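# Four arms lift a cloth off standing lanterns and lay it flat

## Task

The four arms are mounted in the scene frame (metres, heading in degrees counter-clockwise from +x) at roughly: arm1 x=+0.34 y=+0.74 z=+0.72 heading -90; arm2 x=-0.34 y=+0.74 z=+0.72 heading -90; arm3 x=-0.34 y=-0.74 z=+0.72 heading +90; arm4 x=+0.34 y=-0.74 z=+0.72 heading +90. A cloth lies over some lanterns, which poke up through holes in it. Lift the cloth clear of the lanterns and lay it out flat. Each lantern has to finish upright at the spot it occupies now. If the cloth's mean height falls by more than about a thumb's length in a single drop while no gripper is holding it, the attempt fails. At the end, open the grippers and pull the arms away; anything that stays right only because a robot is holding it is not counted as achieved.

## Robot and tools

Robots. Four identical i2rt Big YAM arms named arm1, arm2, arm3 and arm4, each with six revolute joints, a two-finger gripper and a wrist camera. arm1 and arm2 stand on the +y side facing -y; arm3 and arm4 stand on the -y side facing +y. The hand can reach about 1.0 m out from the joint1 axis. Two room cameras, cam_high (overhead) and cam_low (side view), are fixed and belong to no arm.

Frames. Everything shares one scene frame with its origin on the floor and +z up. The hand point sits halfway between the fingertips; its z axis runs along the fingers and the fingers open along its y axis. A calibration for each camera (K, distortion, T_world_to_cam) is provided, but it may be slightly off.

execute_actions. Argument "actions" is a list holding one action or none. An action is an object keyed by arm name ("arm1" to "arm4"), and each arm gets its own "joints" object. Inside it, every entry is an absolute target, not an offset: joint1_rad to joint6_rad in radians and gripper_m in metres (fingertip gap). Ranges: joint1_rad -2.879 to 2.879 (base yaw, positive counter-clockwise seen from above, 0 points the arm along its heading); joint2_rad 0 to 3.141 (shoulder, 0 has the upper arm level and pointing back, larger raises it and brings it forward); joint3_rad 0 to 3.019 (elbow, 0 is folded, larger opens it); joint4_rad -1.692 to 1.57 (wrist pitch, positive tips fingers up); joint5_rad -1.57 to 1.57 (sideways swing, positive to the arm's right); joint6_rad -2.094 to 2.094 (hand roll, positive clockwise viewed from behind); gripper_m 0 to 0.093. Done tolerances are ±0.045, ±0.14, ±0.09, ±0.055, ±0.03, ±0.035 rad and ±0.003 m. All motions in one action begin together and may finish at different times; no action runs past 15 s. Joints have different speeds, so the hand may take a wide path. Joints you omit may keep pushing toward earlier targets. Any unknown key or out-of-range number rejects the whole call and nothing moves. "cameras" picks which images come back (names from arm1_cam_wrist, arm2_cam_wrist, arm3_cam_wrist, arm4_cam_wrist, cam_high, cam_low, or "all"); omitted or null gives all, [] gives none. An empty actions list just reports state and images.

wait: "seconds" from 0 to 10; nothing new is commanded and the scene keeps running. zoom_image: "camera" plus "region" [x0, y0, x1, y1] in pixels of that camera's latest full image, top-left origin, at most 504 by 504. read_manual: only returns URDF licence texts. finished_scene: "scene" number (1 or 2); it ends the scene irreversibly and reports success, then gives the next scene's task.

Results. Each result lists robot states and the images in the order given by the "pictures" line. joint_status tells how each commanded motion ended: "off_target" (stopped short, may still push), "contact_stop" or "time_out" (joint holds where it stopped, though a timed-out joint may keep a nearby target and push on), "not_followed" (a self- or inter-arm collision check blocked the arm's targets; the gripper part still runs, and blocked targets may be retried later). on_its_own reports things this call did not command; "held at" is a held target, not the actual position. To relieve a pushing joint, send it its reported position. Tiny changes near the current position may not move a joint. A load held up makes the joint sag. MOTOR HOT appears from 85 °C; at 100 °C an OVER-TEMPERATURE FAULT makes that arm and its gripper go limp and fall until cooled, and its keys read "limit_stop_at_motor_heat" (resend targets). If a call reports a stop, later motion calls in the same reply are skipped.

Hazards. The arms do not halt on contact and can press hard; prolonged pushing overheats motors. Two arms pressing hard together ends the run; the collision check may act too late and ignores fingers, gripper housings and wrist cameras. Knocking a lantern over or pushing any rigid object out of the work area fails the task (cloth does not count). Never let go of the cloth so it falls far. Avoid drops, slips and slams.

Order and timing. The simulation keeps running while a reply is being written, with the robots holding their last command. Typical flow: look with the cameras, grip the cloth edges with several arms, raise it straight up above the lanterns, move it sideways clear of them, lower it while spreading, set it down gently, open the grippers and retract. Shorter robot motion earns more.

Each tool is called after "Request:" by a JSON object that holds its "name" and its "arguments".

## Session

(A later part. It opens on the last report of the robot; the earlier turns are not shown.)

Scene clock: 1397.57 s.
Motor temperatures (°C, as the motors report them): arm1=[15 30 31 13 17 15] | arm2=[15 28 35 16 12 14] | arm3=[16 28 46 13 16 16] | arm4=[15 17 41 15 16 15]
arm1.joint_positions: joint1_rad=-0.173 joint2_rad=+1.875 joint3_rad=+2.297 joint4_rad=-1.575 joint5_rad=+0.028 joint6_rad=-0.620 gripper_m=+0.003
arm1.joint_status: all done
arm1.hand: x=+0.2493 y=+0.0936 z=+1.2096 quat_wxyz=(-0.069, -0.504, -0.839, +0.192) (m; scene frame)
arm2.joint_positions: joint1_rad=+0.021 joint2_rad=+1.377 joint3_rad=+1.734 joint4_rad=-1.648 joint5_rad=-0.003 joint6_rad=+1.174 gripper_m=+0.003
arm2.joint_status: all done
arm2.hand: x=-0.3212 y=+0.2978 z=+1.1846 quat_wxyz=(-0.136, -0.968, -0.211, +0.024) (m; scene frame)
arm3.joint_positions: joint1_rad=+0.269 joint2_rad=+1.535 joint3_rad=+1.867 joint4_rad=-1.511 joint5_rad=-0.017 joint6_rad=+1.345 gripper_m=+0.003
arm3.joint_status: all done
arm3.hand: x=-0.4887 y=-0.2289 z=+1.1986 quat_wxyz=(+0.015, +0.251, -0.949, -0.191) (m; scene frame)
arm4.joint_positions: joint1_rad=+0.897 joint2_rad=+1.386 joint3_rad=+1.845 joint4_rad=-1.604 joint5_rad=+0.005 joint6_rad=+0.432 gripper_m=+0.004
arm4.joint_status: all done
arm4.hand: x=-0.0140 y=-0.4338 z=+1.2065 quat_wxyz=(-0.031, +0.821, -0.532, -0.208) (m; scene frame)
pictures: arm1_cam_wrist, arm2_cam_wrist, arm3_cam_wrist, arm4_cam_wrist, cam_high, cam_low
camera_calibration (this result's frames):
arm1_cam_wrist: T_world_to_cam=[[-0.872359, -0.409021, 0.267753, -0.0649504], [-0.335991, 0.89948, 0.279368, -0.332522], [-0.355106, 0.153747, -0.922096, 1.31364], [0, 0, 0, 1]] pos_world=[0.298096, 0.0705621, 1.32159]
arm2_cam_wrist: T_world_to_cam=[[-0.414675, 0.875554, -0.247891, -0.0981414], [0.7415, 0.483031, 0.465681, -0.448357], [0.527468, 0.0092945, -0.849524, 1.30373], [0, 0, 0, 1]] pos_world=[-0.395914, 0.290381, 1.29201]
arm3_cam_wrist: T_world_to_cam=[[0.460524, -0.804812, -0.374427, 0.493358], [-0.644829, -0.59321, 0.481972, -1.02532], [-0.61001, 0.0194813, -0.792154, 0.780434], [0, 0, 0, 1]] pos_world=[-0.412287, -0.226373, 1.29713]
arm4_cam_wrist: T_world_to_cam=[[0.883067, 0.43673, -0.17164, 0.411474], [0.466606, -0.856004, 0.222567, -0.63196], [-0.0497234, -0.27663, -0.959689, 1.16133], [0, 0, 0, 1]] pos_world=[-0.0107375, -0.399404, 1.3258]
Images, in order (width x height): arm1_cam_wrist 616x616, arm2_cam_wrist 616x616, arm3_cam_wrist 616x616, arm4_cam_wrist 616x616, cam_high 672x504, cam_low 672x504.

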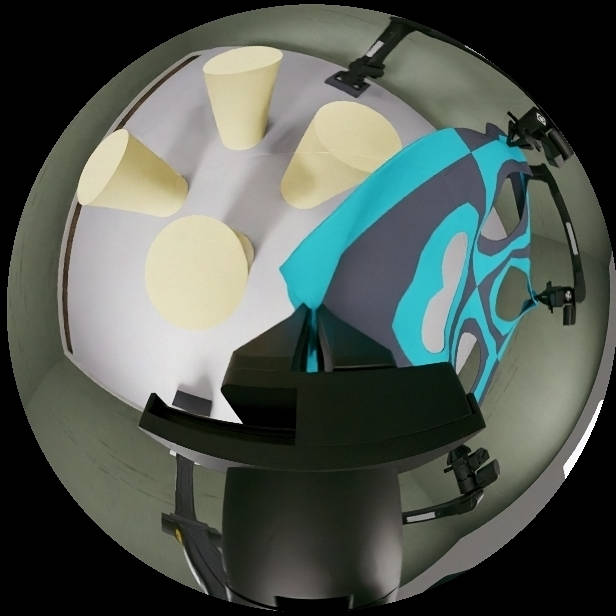

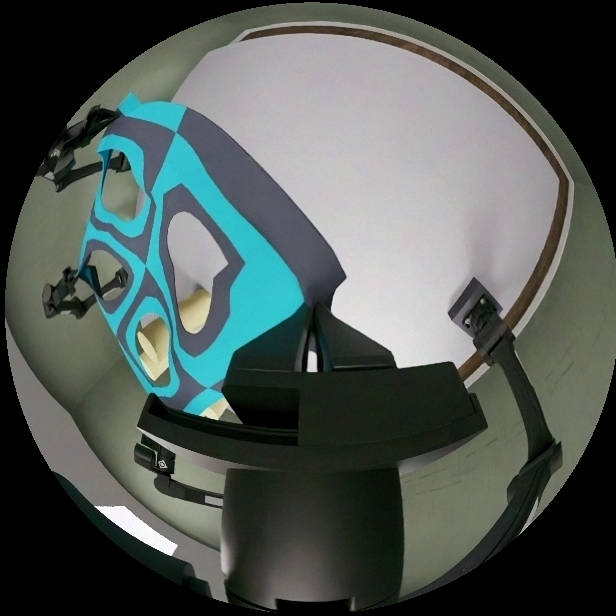

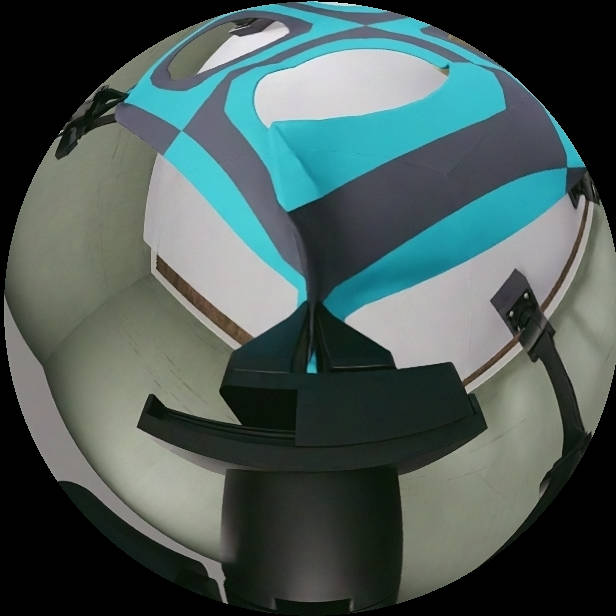

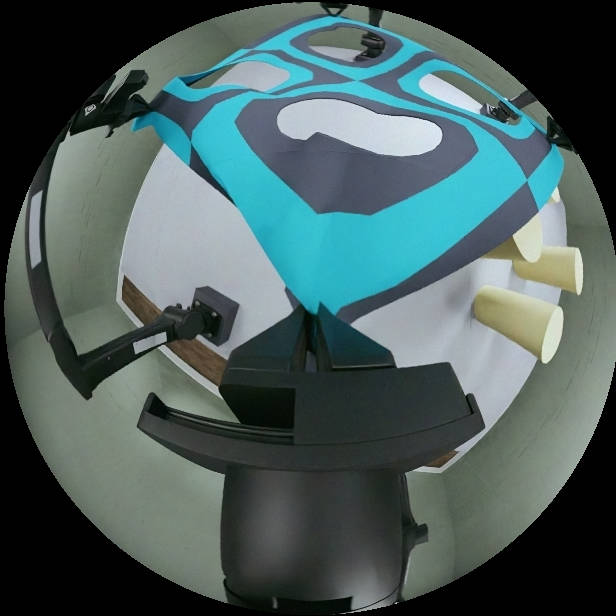

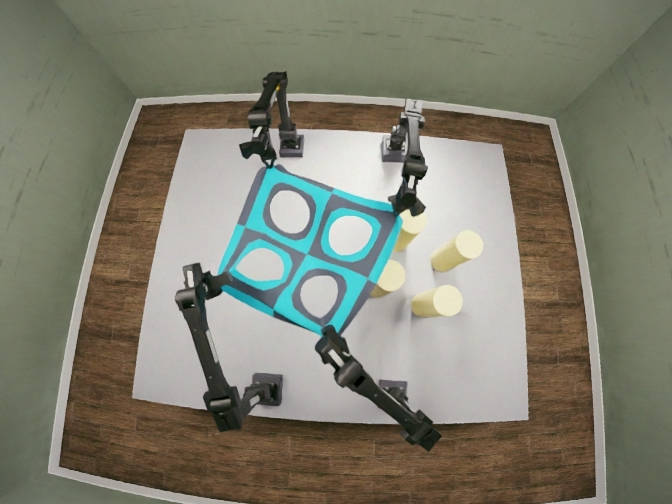

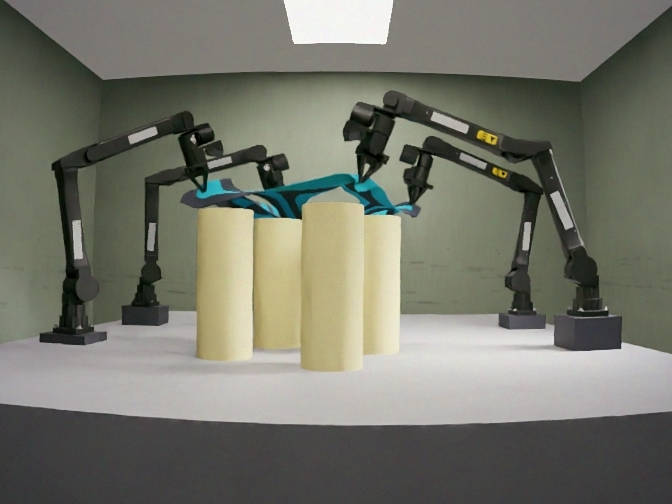

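Request:
{"name": "execute_actions", "arguments": {"actions": [{"arm1":{"joints":{"joint1_rad":-0.371,"joint2_rad":2.12,"joint3_rad":2.209,"joint6_rad":-0.838}},"arm2":{"joints":{"joint1_rad":-0.287,"joint2_rad":1.515,"joint3_rad":1.401,"joint4_rad":-1.42,"joint6_rad":0.858}},"arm3":{"joints":{"joint1_rad":0.494,"joint2_rad":1.867,"joint3_rad":1.838,"joint6_rad":1.586}},"arm4":{"joints":{"joint1_rad":1.062,"joint2_rad":1.785,"joint4_rad":-1.507,"joint6_rad":0.605}}}]}}

Scene clock: 1504.87 s.
Motor temperatures (°C, as the motors report them): arm1=[15 29 31 13 17 15] | arm2=[15 26 35 16 12 14] | arm3=[16 28 46 13 16 16] | arm4=[15 19 43 15 16 15]
arm1.joint_positions: joint1_rad=-0.378 joint2_rad=+2.140 joint3_rad=+2.199 joint4_rad=-1.556 joint5_rad=+0.026 joint6_rad=-0.826 gripper_m=+0.003
arm1.joint_status: all done
arm1.hand: x=+0.1092 y=+0.0942 z=+0.9965 quat_wxyz=(+0.007, -0.512, -0.858, +0.035) (m; scene frame)
arm2.joint_positions: joint1_rad=-0.290 joint2_rad=+1.537 joint3_rad=+1.387 joint4_rad=-1.425 joint5_rad=-0.004 joint6_rad=+0.863 gripper_m=+0.003
arm2.joint_status: all done
arm2.hand: x=-0.4603 y=+0.3038 z=+0.9810 quat_wxyz=(+0.002, -0.977, -0.212, -0.003) (m; scene frame)
arm3.joint_positions: joint1_rad=+0.495 joint2_rad=+1.861 joint3_rad=+1.825 joint4_rad=-1.513 joint5_rad=-0.017 joint6_rad=+1.577 gripper_m=+0.003
arm3.joint_status: all done
arm3.hand: x=-0.6238 y=-0.2329 z=+1.0040 quat_wxyz=(+0.011, +0.251, -0.968, -0.005) (m; scene frame)
arm4.joint_positions: joint1_rad=+1.051 joint2_rad=+1.784 joint3_rad=+1.848 joint4_rad=-1.510 joint5_rad=+0.011 joint6_rad=+0.593 gripper_m=+0.004
arm4.joint_status: all done
arm4.hand: x=-0.1548 y=-0.4281 z=+1.0125 quat_wxyz=(-0.004, +0.836, -0.545, -0.061) (m; scene frame)
pictures: arm1_cam_wrist, arm2_cam_wrist, arm3_cam_wrist, arm4_cam_wrist, cam_high, cam_low
camera_calibration (this result's frames):
arm1_cam_wrist: T_world_to_cam=[[-0.878618, -0.469932, 0.0848149, 0.0588522], [-0.347741, 0.751378, 0.56081, -0.585803], [-0.327271, 0.463244, -0.823589, 0.93698], [0, 0, 0, 1]] pos_world=[0.154647, 0.0337657, 1.09522]
arm2_cam_wrist: T_world_to_cam=[[-0.415361, 0.909619, 0.00822983, -0.473455], [0.744948, 0.334947, 0.576942, -0.315843], [0.522041, 0.24577, -0.816744, 1.09758], [0, 0, 0, 1]] pos_world=[-0.534348, 0.266704, 1.08256]
arm3_cam_wrist: T_world_to_cam=[[0.47712, -0.878635, -0.0188854, 0.115729], [-0.701974, -0.393941, 0.593332, -1.12202], [-0.528762, -0.269833, -0.804736, 0.539875], [0, 0, 0, 1]] pos_world=[-0.557381, -0.194651, 1.10237]
arm4_cam_wrist: T_world_to_cam=[[0.910395, 0.40877, -0.063937, 0.383297], [0.385823, -0.782967, 0.487959, -0.76817], [0.149402, -0.468904, -0.870522, 0.827938], [0, 0, 0, 1]] pos_world=[-0.17627, -0.369908, 1.12008]
Images, in order (width x height): arm1_cam_wrist 616x616, arm2_cam_wrist 616x616, arm3_cam_wrist 616x616, arm4_cam_wrist 616x616, cam_high 672x504, cam_low 672x504.

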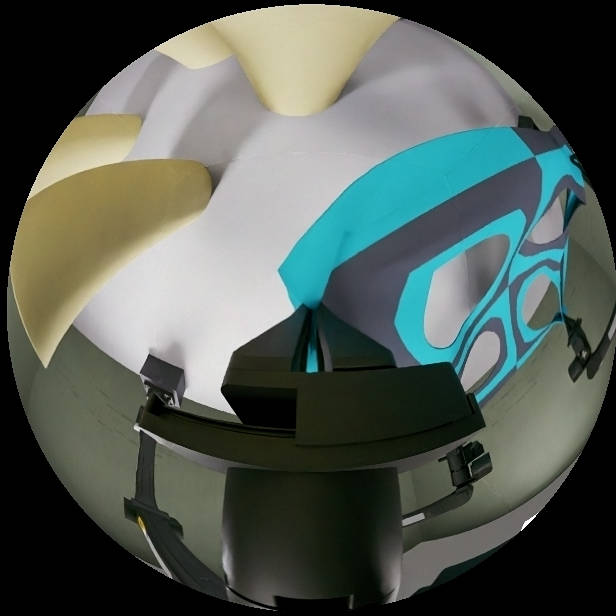

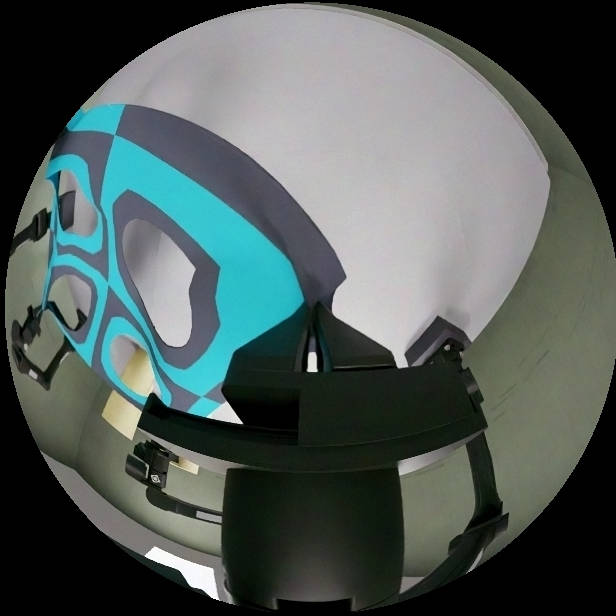

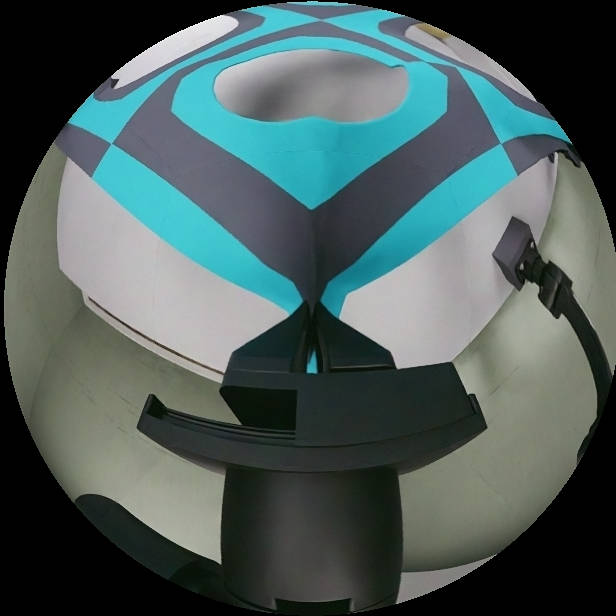

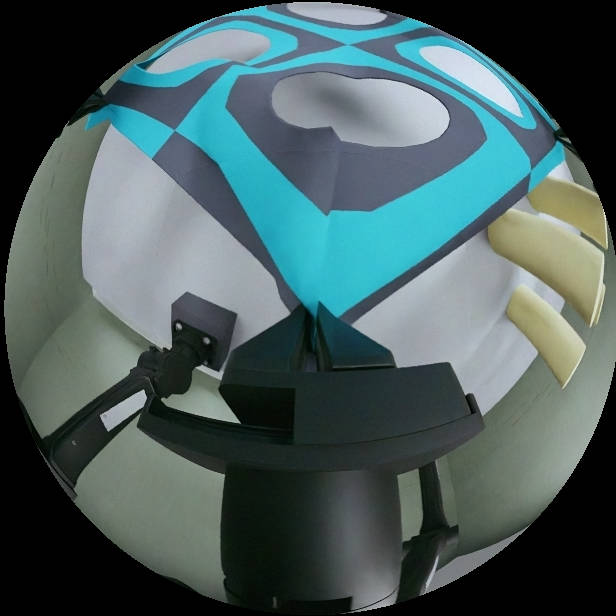

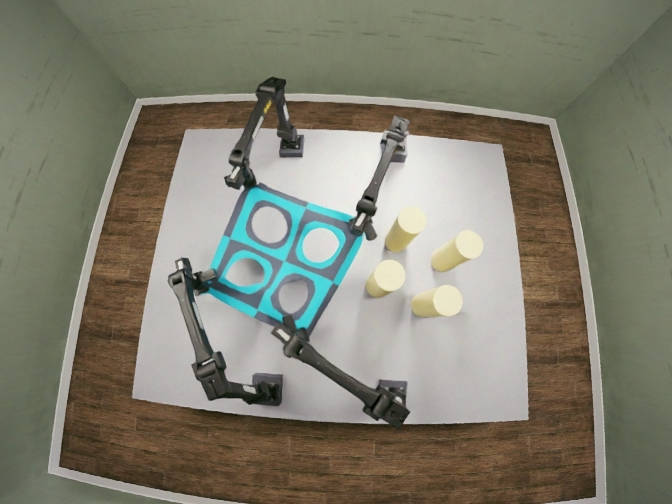

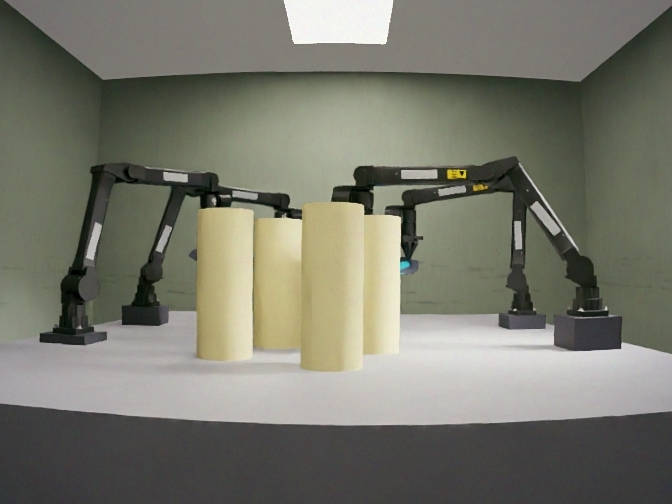

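Request:
{"name": "execute_actions", "arguments": {"actions": []}}

Scene clock: 1521.97 s.
Motor temperatures (°C, as the motors report them): arm1=[15 31 32 13 17 15] | arm2=[15 26 36 16 12 14] | arm3=[16 29 47 13 16 16] | arm4=[15 21 43 15 17 15]
arm1.joint_positions: joint1_rad=-0.378 joint2_rad=+2.140 joint3_rad=+2.199 joint4_rad=-1.556 joint5_rad=+0.026 joint6_rad=-0.826 gripper_m=+0.003
arm1.joint_status: all done
arm1.hand: x=+0.1092 y=+0.0942 z=+0.9965 quat_wxyz=(+0.007, -0.512, -0.858, +0.035) (m; scene frame)
arm2.joint_positions: joint1_rad=-0.290 joint2_rad=+1.537 joint3_rad=+1.387 joint4_rad=-1.425 joint5_rad=-0.004 joint6_rad=+0.863 gripper_m=+0.003
arm2.joint_status: all done
arm2.hand: x=-0.4603 y=+0.3038 z=+0.9810 quat_wxyz=(+0.002, -0.977, -0.212, -0.003) (m; scene frame)
arm3.joint_positions: joint1_rad=+0.495 joint2_rad=+1.861 joint3_rad=+1.825 joint4_rad=-1.513 joint5_rad=-0.017 joint6_rad=+1.577 gripper_m=+0.003
arm3.joint_status: all done
arm3.hand: x=-0.6238 y=-0.2329 z=+1.0040 quat_wxyz=(+0.011, +0.251, -0.968, -0.005) (m; scene frame)
arm4.joint_positions: joint1_rad=+1.051 joint2_rad=+1.784 joint3_rad=+1.848 joint4_rad=-1.510 joint5_rad=+0.011 joint6_rad=+0.593 gripper_m=+0.004
arm4.joint_status: all done
arm4.hand: x=-0.1548 y=-0.4281 z=+1.0125 quat_wxyz=(-0.004, +0.836, -0.545, -0.061) (m; scene frame)
pictures: arm1_cam_wrist, arm2_cam_wrist, arm3_cam_wrist, arm4_cam_wrist, cam_high, cam_low
camera_calibration (this result's frames):
arm1_cam_wrist: T_world_to_cam=[[-0.878618, -0.469932, 0.0848149, 0.0588522], [-0.347741, 0.751378, 0.56081, -0.585803], [-0.327271, 0.463244, -0.823589, 0.93698], [0, 0, 0, 1]] pos_world=[0.154647, 0.0337657, 1.09522]
arm2_cam_wrist: T_world_to_cam=[[-0.415361, 0.909619, 0.00822983, -0.473455], [0.744948, 0.334947, 0.576942, -0.315843], [0.522041, 0.24577, -0.816744, 1.09758], [0, 0, 0, 1]] pos_world=[-0.534348, 0.266704, 1.08256]
arm3_cam_wrist: T_world_to_cam=[[0.47712, -0.878635, -0.0188854, 0.115729], [-0.701974, -0.393941, 0.593332, -1.12202], [-0.528762, -0.269833, -0.804736, 0.539875], [0, 0, 0, 1]] pos_world=[-0.557381, -0.194651, 1.10237]
arm4_cam_wrist: T_world_to_cam=[[0.910395, 0.40877, -0.063937, 0.383297], [0.385823, -0.782967, 0.487959, -0.76817], [0.149402, -0.468904, -0.870522, 0.827938], [0, 0, 0, 1]] pos_world=[-0.17627, -0.369908, 1.12008]
Images, in order (width x height): arm1_cam_wrist 616x616, arm2_cam_wrist 616x616, arm3_cam_wrist 616x616, arm4_cam_wrist 616x616, cam_high 672x504, cam_low 672x504.

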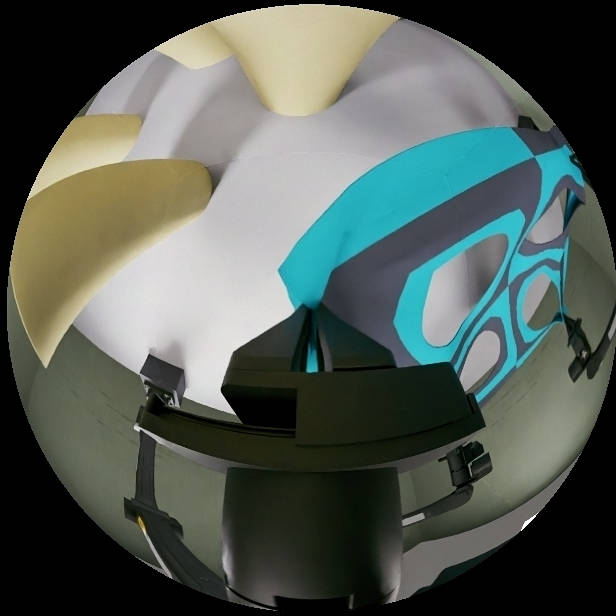

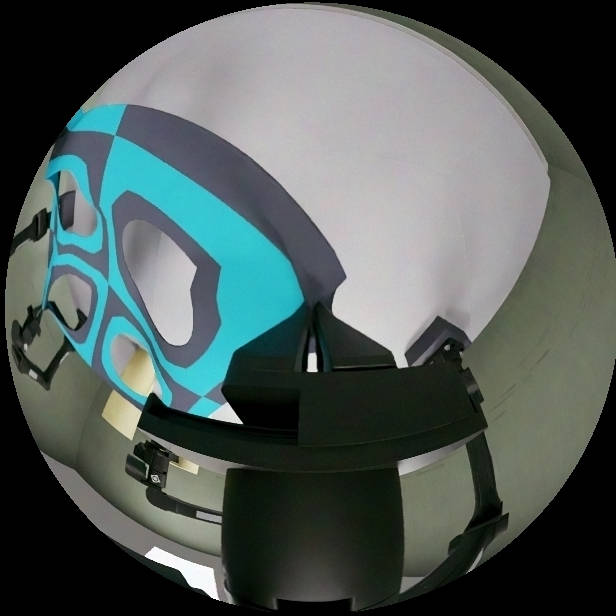

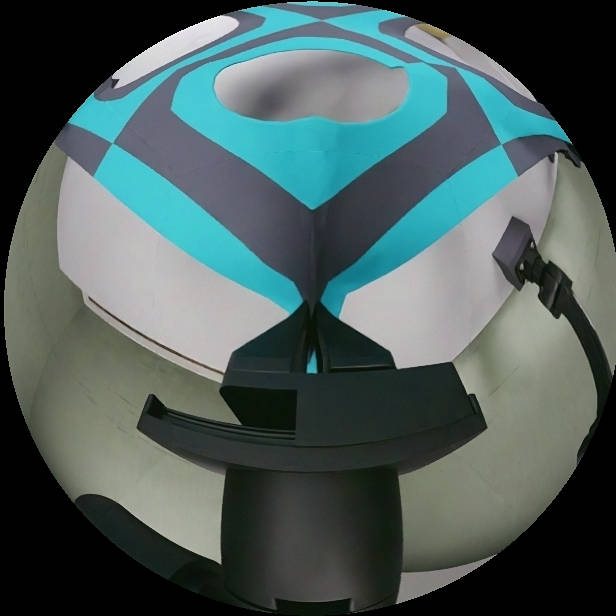

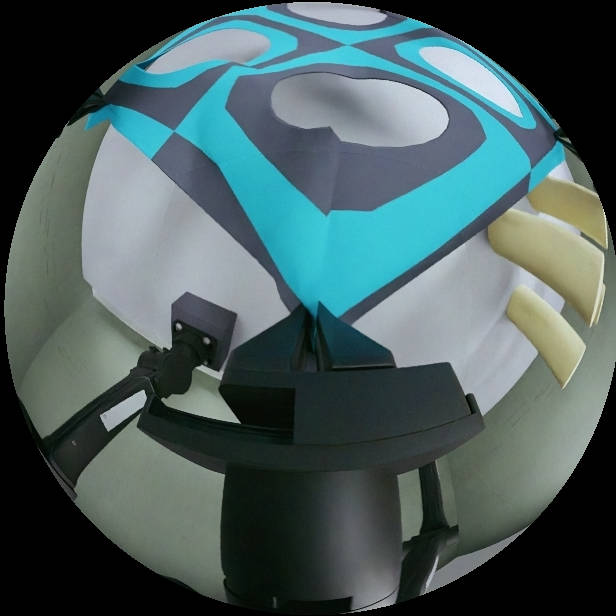

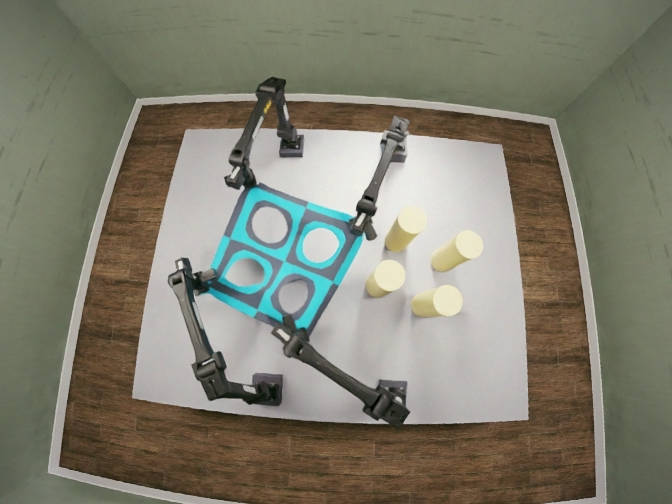

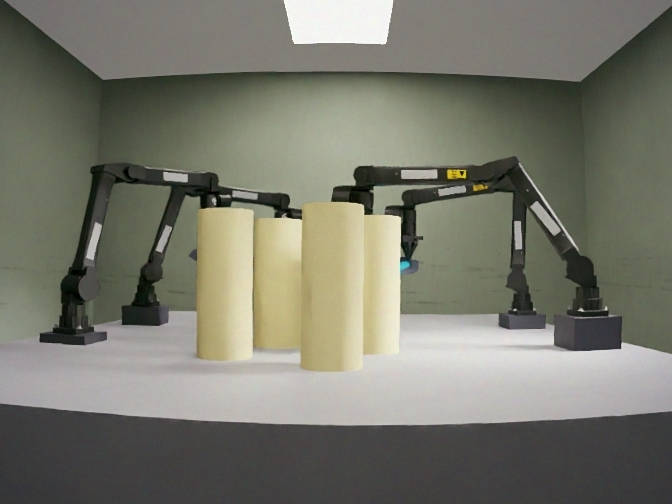

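Request:
{"name": "execute_actions", "arguments": {"actions": [{"arm1":{"joints":{"joint2_rad":2.300,"joint3_rad":1.926,"joint4_rad":-1.154}},"arm2":{"joints":{"joint2_rad":1.775,"joint3_rad":1.068,"joint4_rad":-0.820}},"arm3":{"joints":{"joint2_rad":2.078,"joint3_rad":1.527,"joint4_rad":-0.995}},"arm4":{"joints":{"joint2_rad":1.998,"joint3_rad":1.515,"joint4_rad":-1.062}}}]}}

Scene clock: 1584.27 s.
Motor temperatures (°C, as the motors report them): arm1=[15 32 33 13 17 15] | arm2=[15 26 36 16 12 14] | arm3=[16 30 48 13 16 16] | arm4=[15 23 43 15 17 15]
arm1.joint_positions: joint1_rad=-0.378 joint2_rad=+2.313 joint3_rad=+1.924 joint4_rad=-1.156 joint5_rad=+0.026 joint6_rad=-0.827 gripper_m=+0.003
arm1.joint_status: all done
arm1.hand: x=+0.1077 y=+0.0914 z=+0.7794 quat_wxyz=(+0.012, -0.511, -0.859, +0.011) (m; scene frame)
arm2.joint_positions: joint1_rad=-0.290 joint2_rad=+1.793 joint3_rad=+1.068 joint4_rad=-0.836 joint5_rad=-0.004 joint6_rad=+0.861 gripper_m=+0.003
arm2.joint_status: all done
arm2.hand: x=-0.4619 y=+0.2979 z=+0.7584 quat_wxyz=(-0.004, -0.977, -0.213, +0.000) (m; scene frame)
arm3.joint_positions: joint1_rad=+0.490 joint2_rad=+2.069 joint3_rad=+1.523 joint4_rad=-1.013 joint5_rad=-0.016 joint6_rad=+1.577 gripper_m=+0.003
arm3.joint_status: all done
arm3.hand: x=-0.6256 y=-0.2247 z=+0.7764 quat_wxyz=(+0.009, +0.249, -0.969, -0.001) (m; scene frame)
arm4.joint_positions: joint1_rad=+1.044 joint2_rad=+1.992 joint3_rad=+1.507 joint4_rad=-1.074 joint5_rad=+0.011 joint6_rad=+0.594 gripper_m=+0.004
arm4.joint_status: all done
arm4.hand: x=-0.1520 y=-0.4253 z=+0.7704 quat_wxyz=(-0.004, +0.836, -0.549, -0.005) (m; scene frame)
pictures: arm1_cam_wrist, arm2_cam_wrist, arm3_cam_wrist, arm4_cam_wrist, cam_high, cam_low
camera_calibration (this result's frames):
arm1_cam_wrist: T_world_to_cam=[[-0.879361, -0.473557, 0.0496778, 0.10243], [-0.357152, 0.724987, 0.588928, -0.480996], [-0.314907, 0.500138, -0.806657, 0.741055], [0, 0, 0, 1]] pos_world=[0.151647, 0.0265922, 0.875962]
arm2_cam_wrist: T_world_to_cam=[[-0.417097, 0.908857, -0.00301895, -0.458967], [0.746386, 0.344427, 0.569455, -0.180686], [0.518593, 0.235265, -0.822017, 0.923612], [0, 0, 0, 1]] pos_world=[-0.535551, 0.262075, 0.860732]
arm3_cam_wrist: T_world_to_cam=[[0.472508, -0.881281, -0.00896604, 0.108325], [-0.707539, -0.385381, 0.592342, -0.98583], [-0.525475, -0.273543, -0.805637, 0.359927], [0, 0, 0, 1]] pos_world=[-0.559565, -0.186001, 0.87489]
arm4_cam_wrist: T_world_to_cam=[[0.916815, 0.399305, -0.00223168, 0.313478], [0.329788, -0.754028, 0.568051, -0.706844], [0.225143, -0.521534, -0.822991, 0.570692], [0, 0, 0, 1]] pos_world=[-0.18278, -0.360518, 0.871897]
Images, in order (width x height): arm1_cam_wrist 616x616, arm2_cam_wrist 616x616, arm3_cam_wrist 616x616, arm4_cam_wrist 616x616, cam_high 672x504, cam_low 672x504.

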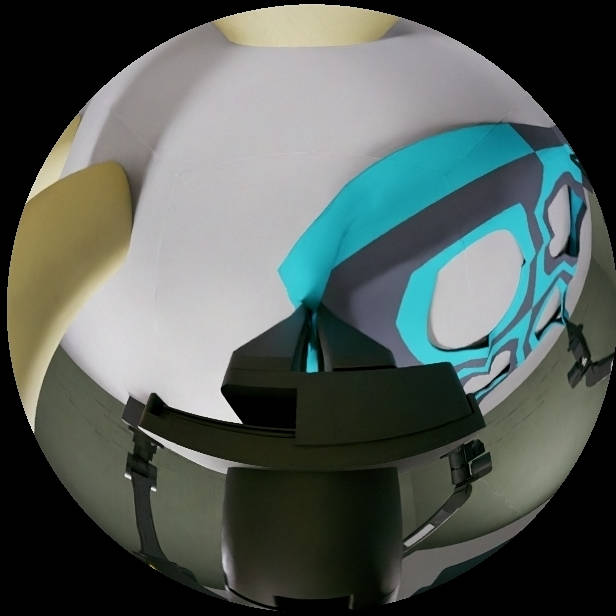

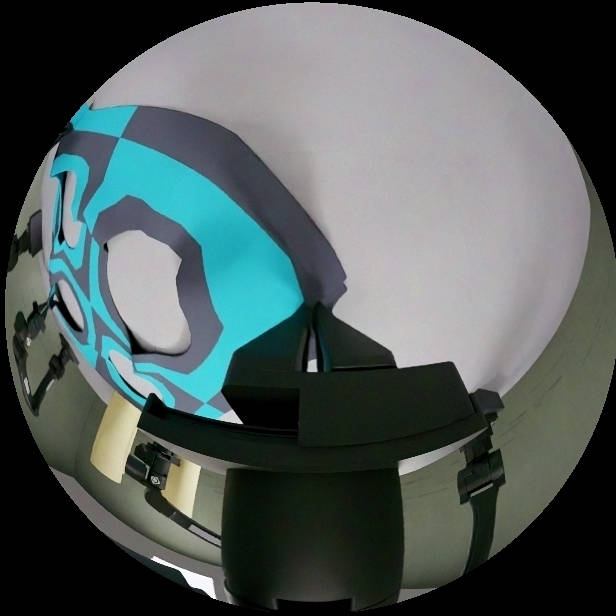

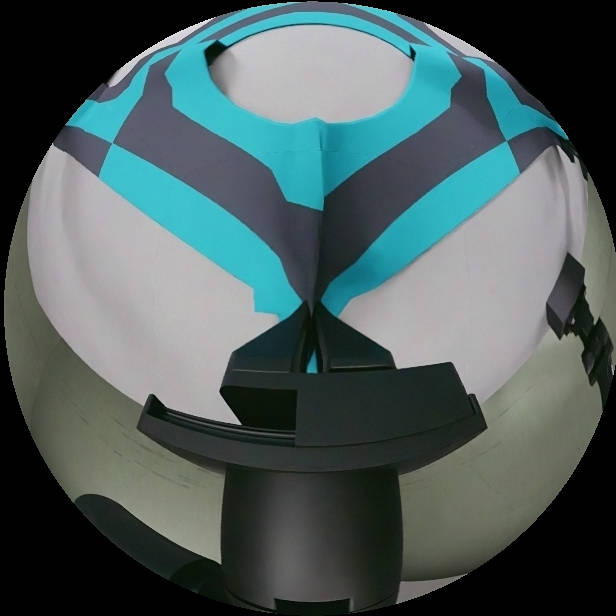

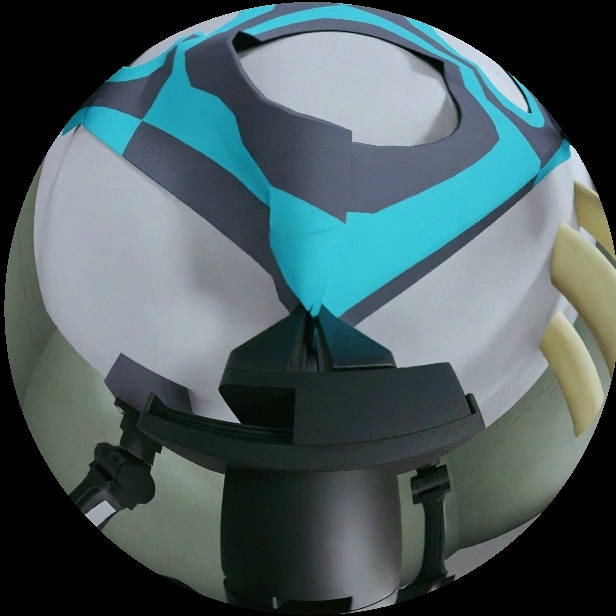

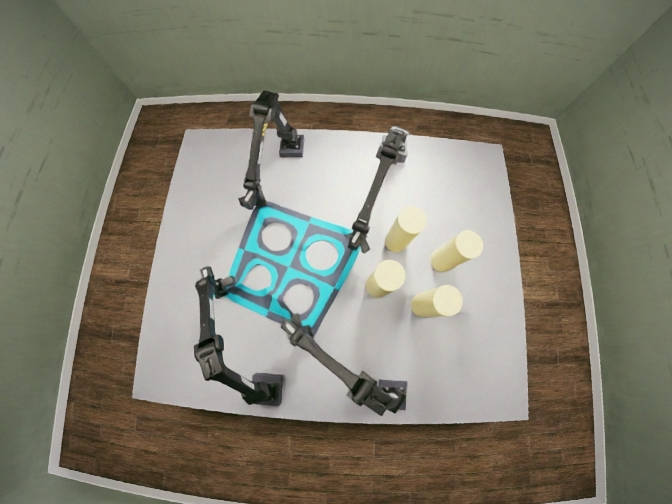

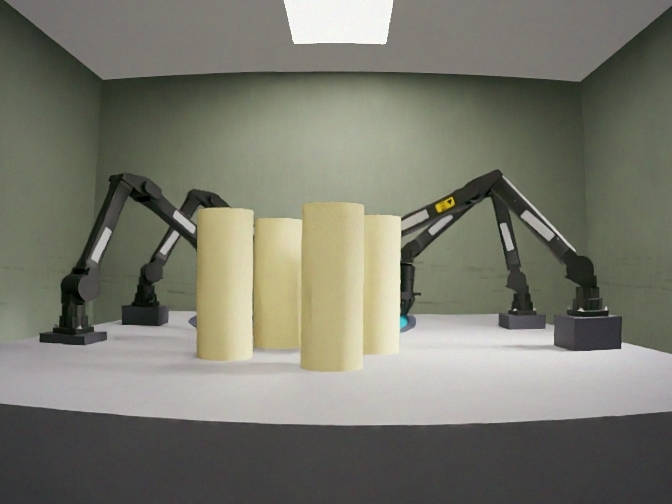

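Request:
{"name": "zoom_image", "arguments": {"camera": "cam_high", "region": [190, 170, 400, 360]}}

Region (190, 170, 400, 360) of cam_high's 672x504 image, scaled by 2.400, with more detail than that image has; it fills the top 456 rows of this view, and the rest is white.

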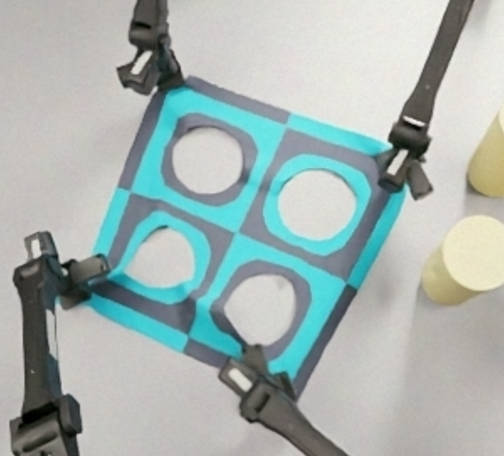

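Request:
{"name": "execute_actions", "arguments": {"actions": [{"arm1":{"joints":{"joint2_rad":2.375,"joint3_rad":1.897,"joint4_rad":-1.105}},"arm2":{"joints":{"joint2_rad":1.870,"joint3_rad":1.036,"joint4_rad":-0.730}},"arm3":{"joints":{"joint2_rad":2.160,"joint3_rad":1.499,"joint4_rad":-0.920}},"arm4":{"joints":{"joint2_rad":2.073,"joint3_rad":1.480,"joint4_rad":-0.988}}}]}}

Scene clock: 1624.80 s.
Motor temperatures (°C, as the motors report them): arm1=[15 32 31 13 17 15] | arm2=[15 27 33 16 12 14] | arm3=[16 31 45 13 16 16] | arm4=[15 24 38 15 17 15]
arm1.joint_positions: joint1_rad=-0.378 joint2_rad=+2.354 joint3_rad=+1.914 joint4_rad=-1.110 joint5_rad=+0.025 joint6_rad=-0.828 gripper_m=+0.003
arm1.joint_status: all done
arm1.hand: x=+0.1078 y=+0.0915 z=+0.7483 quat_wxyz=(+0.012, -0.511, -0.859, +0.009) (m; scene frame)
arm2.joint_positions: joint1_rad=-0.290 joint2_rad=+1.834 joint3_rad=+1.041 joint4_rad=-0.746 joint5_rad=-0.002 joint6_rad=+0.861 gripper_m=+0.003
arm2.joint_status: all done
arm2.hand: x=-0.4628 y=+0.2963 z=+0.7333 quat_wxyz=(-0.013, -0.977, -0.213, +0.006) (m; scene frame)
arm3.joint_positions: joint1_rad=+0.490 joint2_rad=+2.119 joint3_rad=+1.513 joint4_rad=-0.937 joint5_rad=-0.018 joint6_rad=+1.578 gripper_m=+0.003
arm3.joint_status: all done
arm3.hand: x=-0.6289 y=-0.2194 z=+0.7448 quat_wxyz=(+0.012, +0.249, -0.968, -0.008) (m; scene frame)
arm4.joint_positions: joint1_rad=+1.045 joint2_rad=+2.038 joint3_rad=+1.488 joint4_rad=-1.002 joint5_rad=+0.009 joint6_rad=+0.594 gripper_m=+0.004
arm4.joint_status: all done
arm4.hand: x=-0.1553 y=-0.4243 z=+0.7382 quat_wxyz=(-0.004, +0.836, -0.549, -0.008) (m; scene frame)
pictures: arm1_cam_wrist, arm2_cam_wrist, arm3_cam_wrist, arm4_cam_wrist, cam_high, cam_low
camera_calibration (this result's frames):
arm1_cam_wrist: T_world_to_cam=[[-0.879131, -0.474452, 0.0449774, 0.107732], [-0.359363, 0.721935, 0.591327, -0.463975], [-0.313027, 0.503691, -0.805177, 0.714342], [0, 0, 0, 1]] pos_world=[0.151584, 0.0262664, 0.844687]
arm2_cam_wrist: T_world_to_cam=[[-0.417164, 0.908648, -0.0182586, -0.446707], [0.750808, 0.35588, 0.55645, -0.157011], [0.512115, 0.218422, -0.83068, 0.912117], [0, 0, 0, 1]] pos_world=[-0.535574, 0.26255, 0.83689]
arm3_cam_wrist: T_world_to_cam=[[0.472003, -0.881233, -0.0253304, 0.126118], [-0.702157, -0.393151, 0.59364, -0.966693], [-0.533093, -0.262414, -0.804332, 0.330823], [0, 0, 0, 1]] pos_world=[-0.561939, -0.182104, 0.843154]
arm4_cam_wrist: T_world_to_cam=[[0.916633, 0.399673, -0.00670105, 0.319491], [0.333288, -0.754913, 0.564823, -0.68417], [0.220686, -0.519969, -0.825185, 0.546997], [0, 0, 0, 1]] pos_world=[-0.185544, -0.359759, 0.839949]
Images, in order (width x height): arm1_cam_wrist 616x616, arm2_cam_wrist 616x616, arm3_cam_wrist 616x616, arm4_cam_wrist 616x616, cam_high 672x504, cam_low 672x504.

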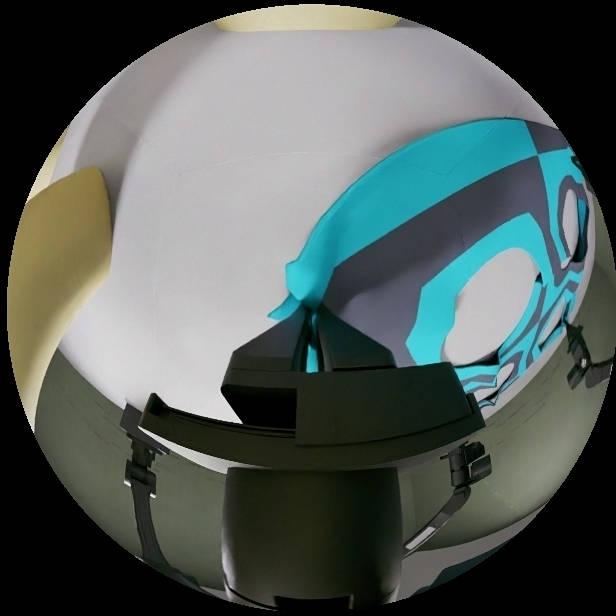

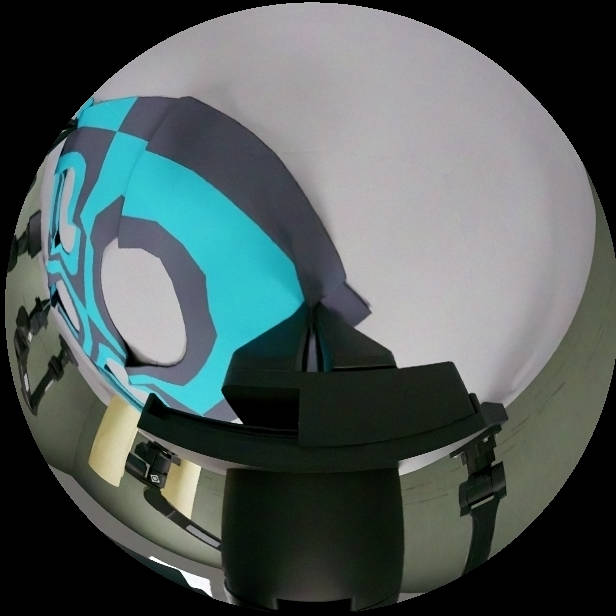

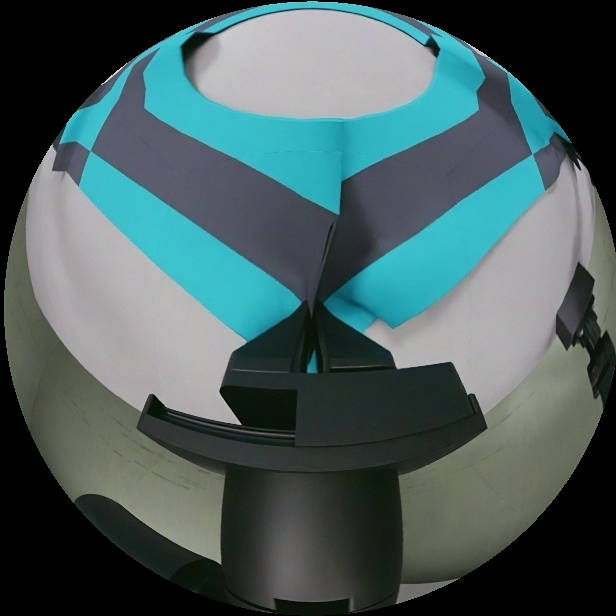

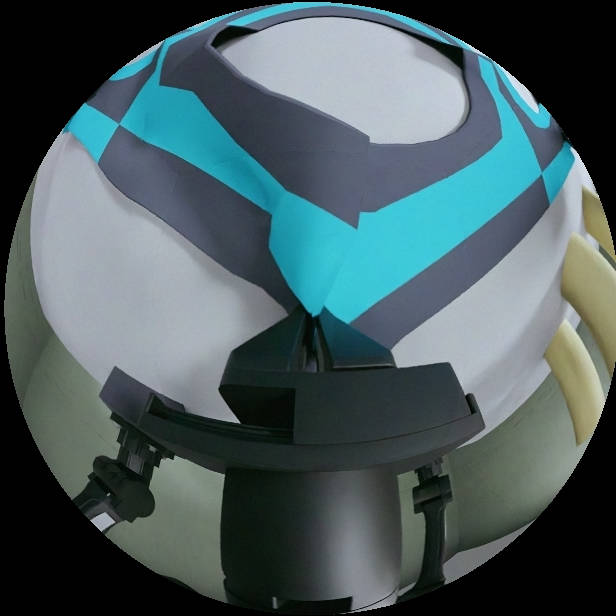

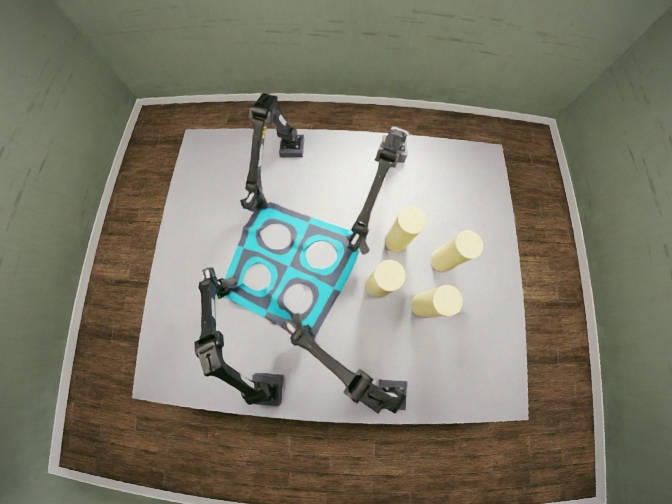

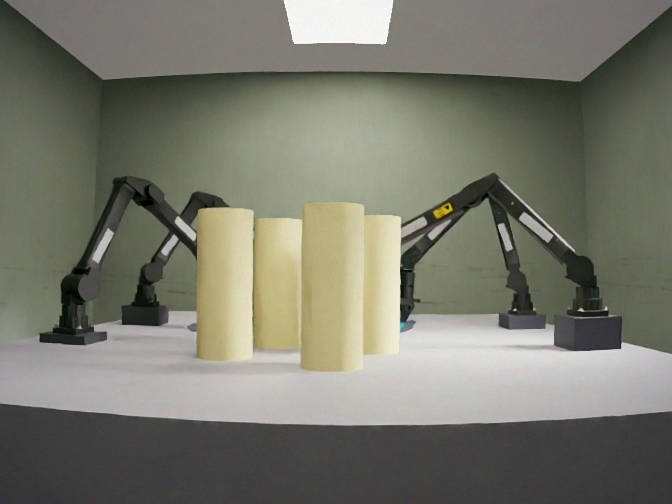

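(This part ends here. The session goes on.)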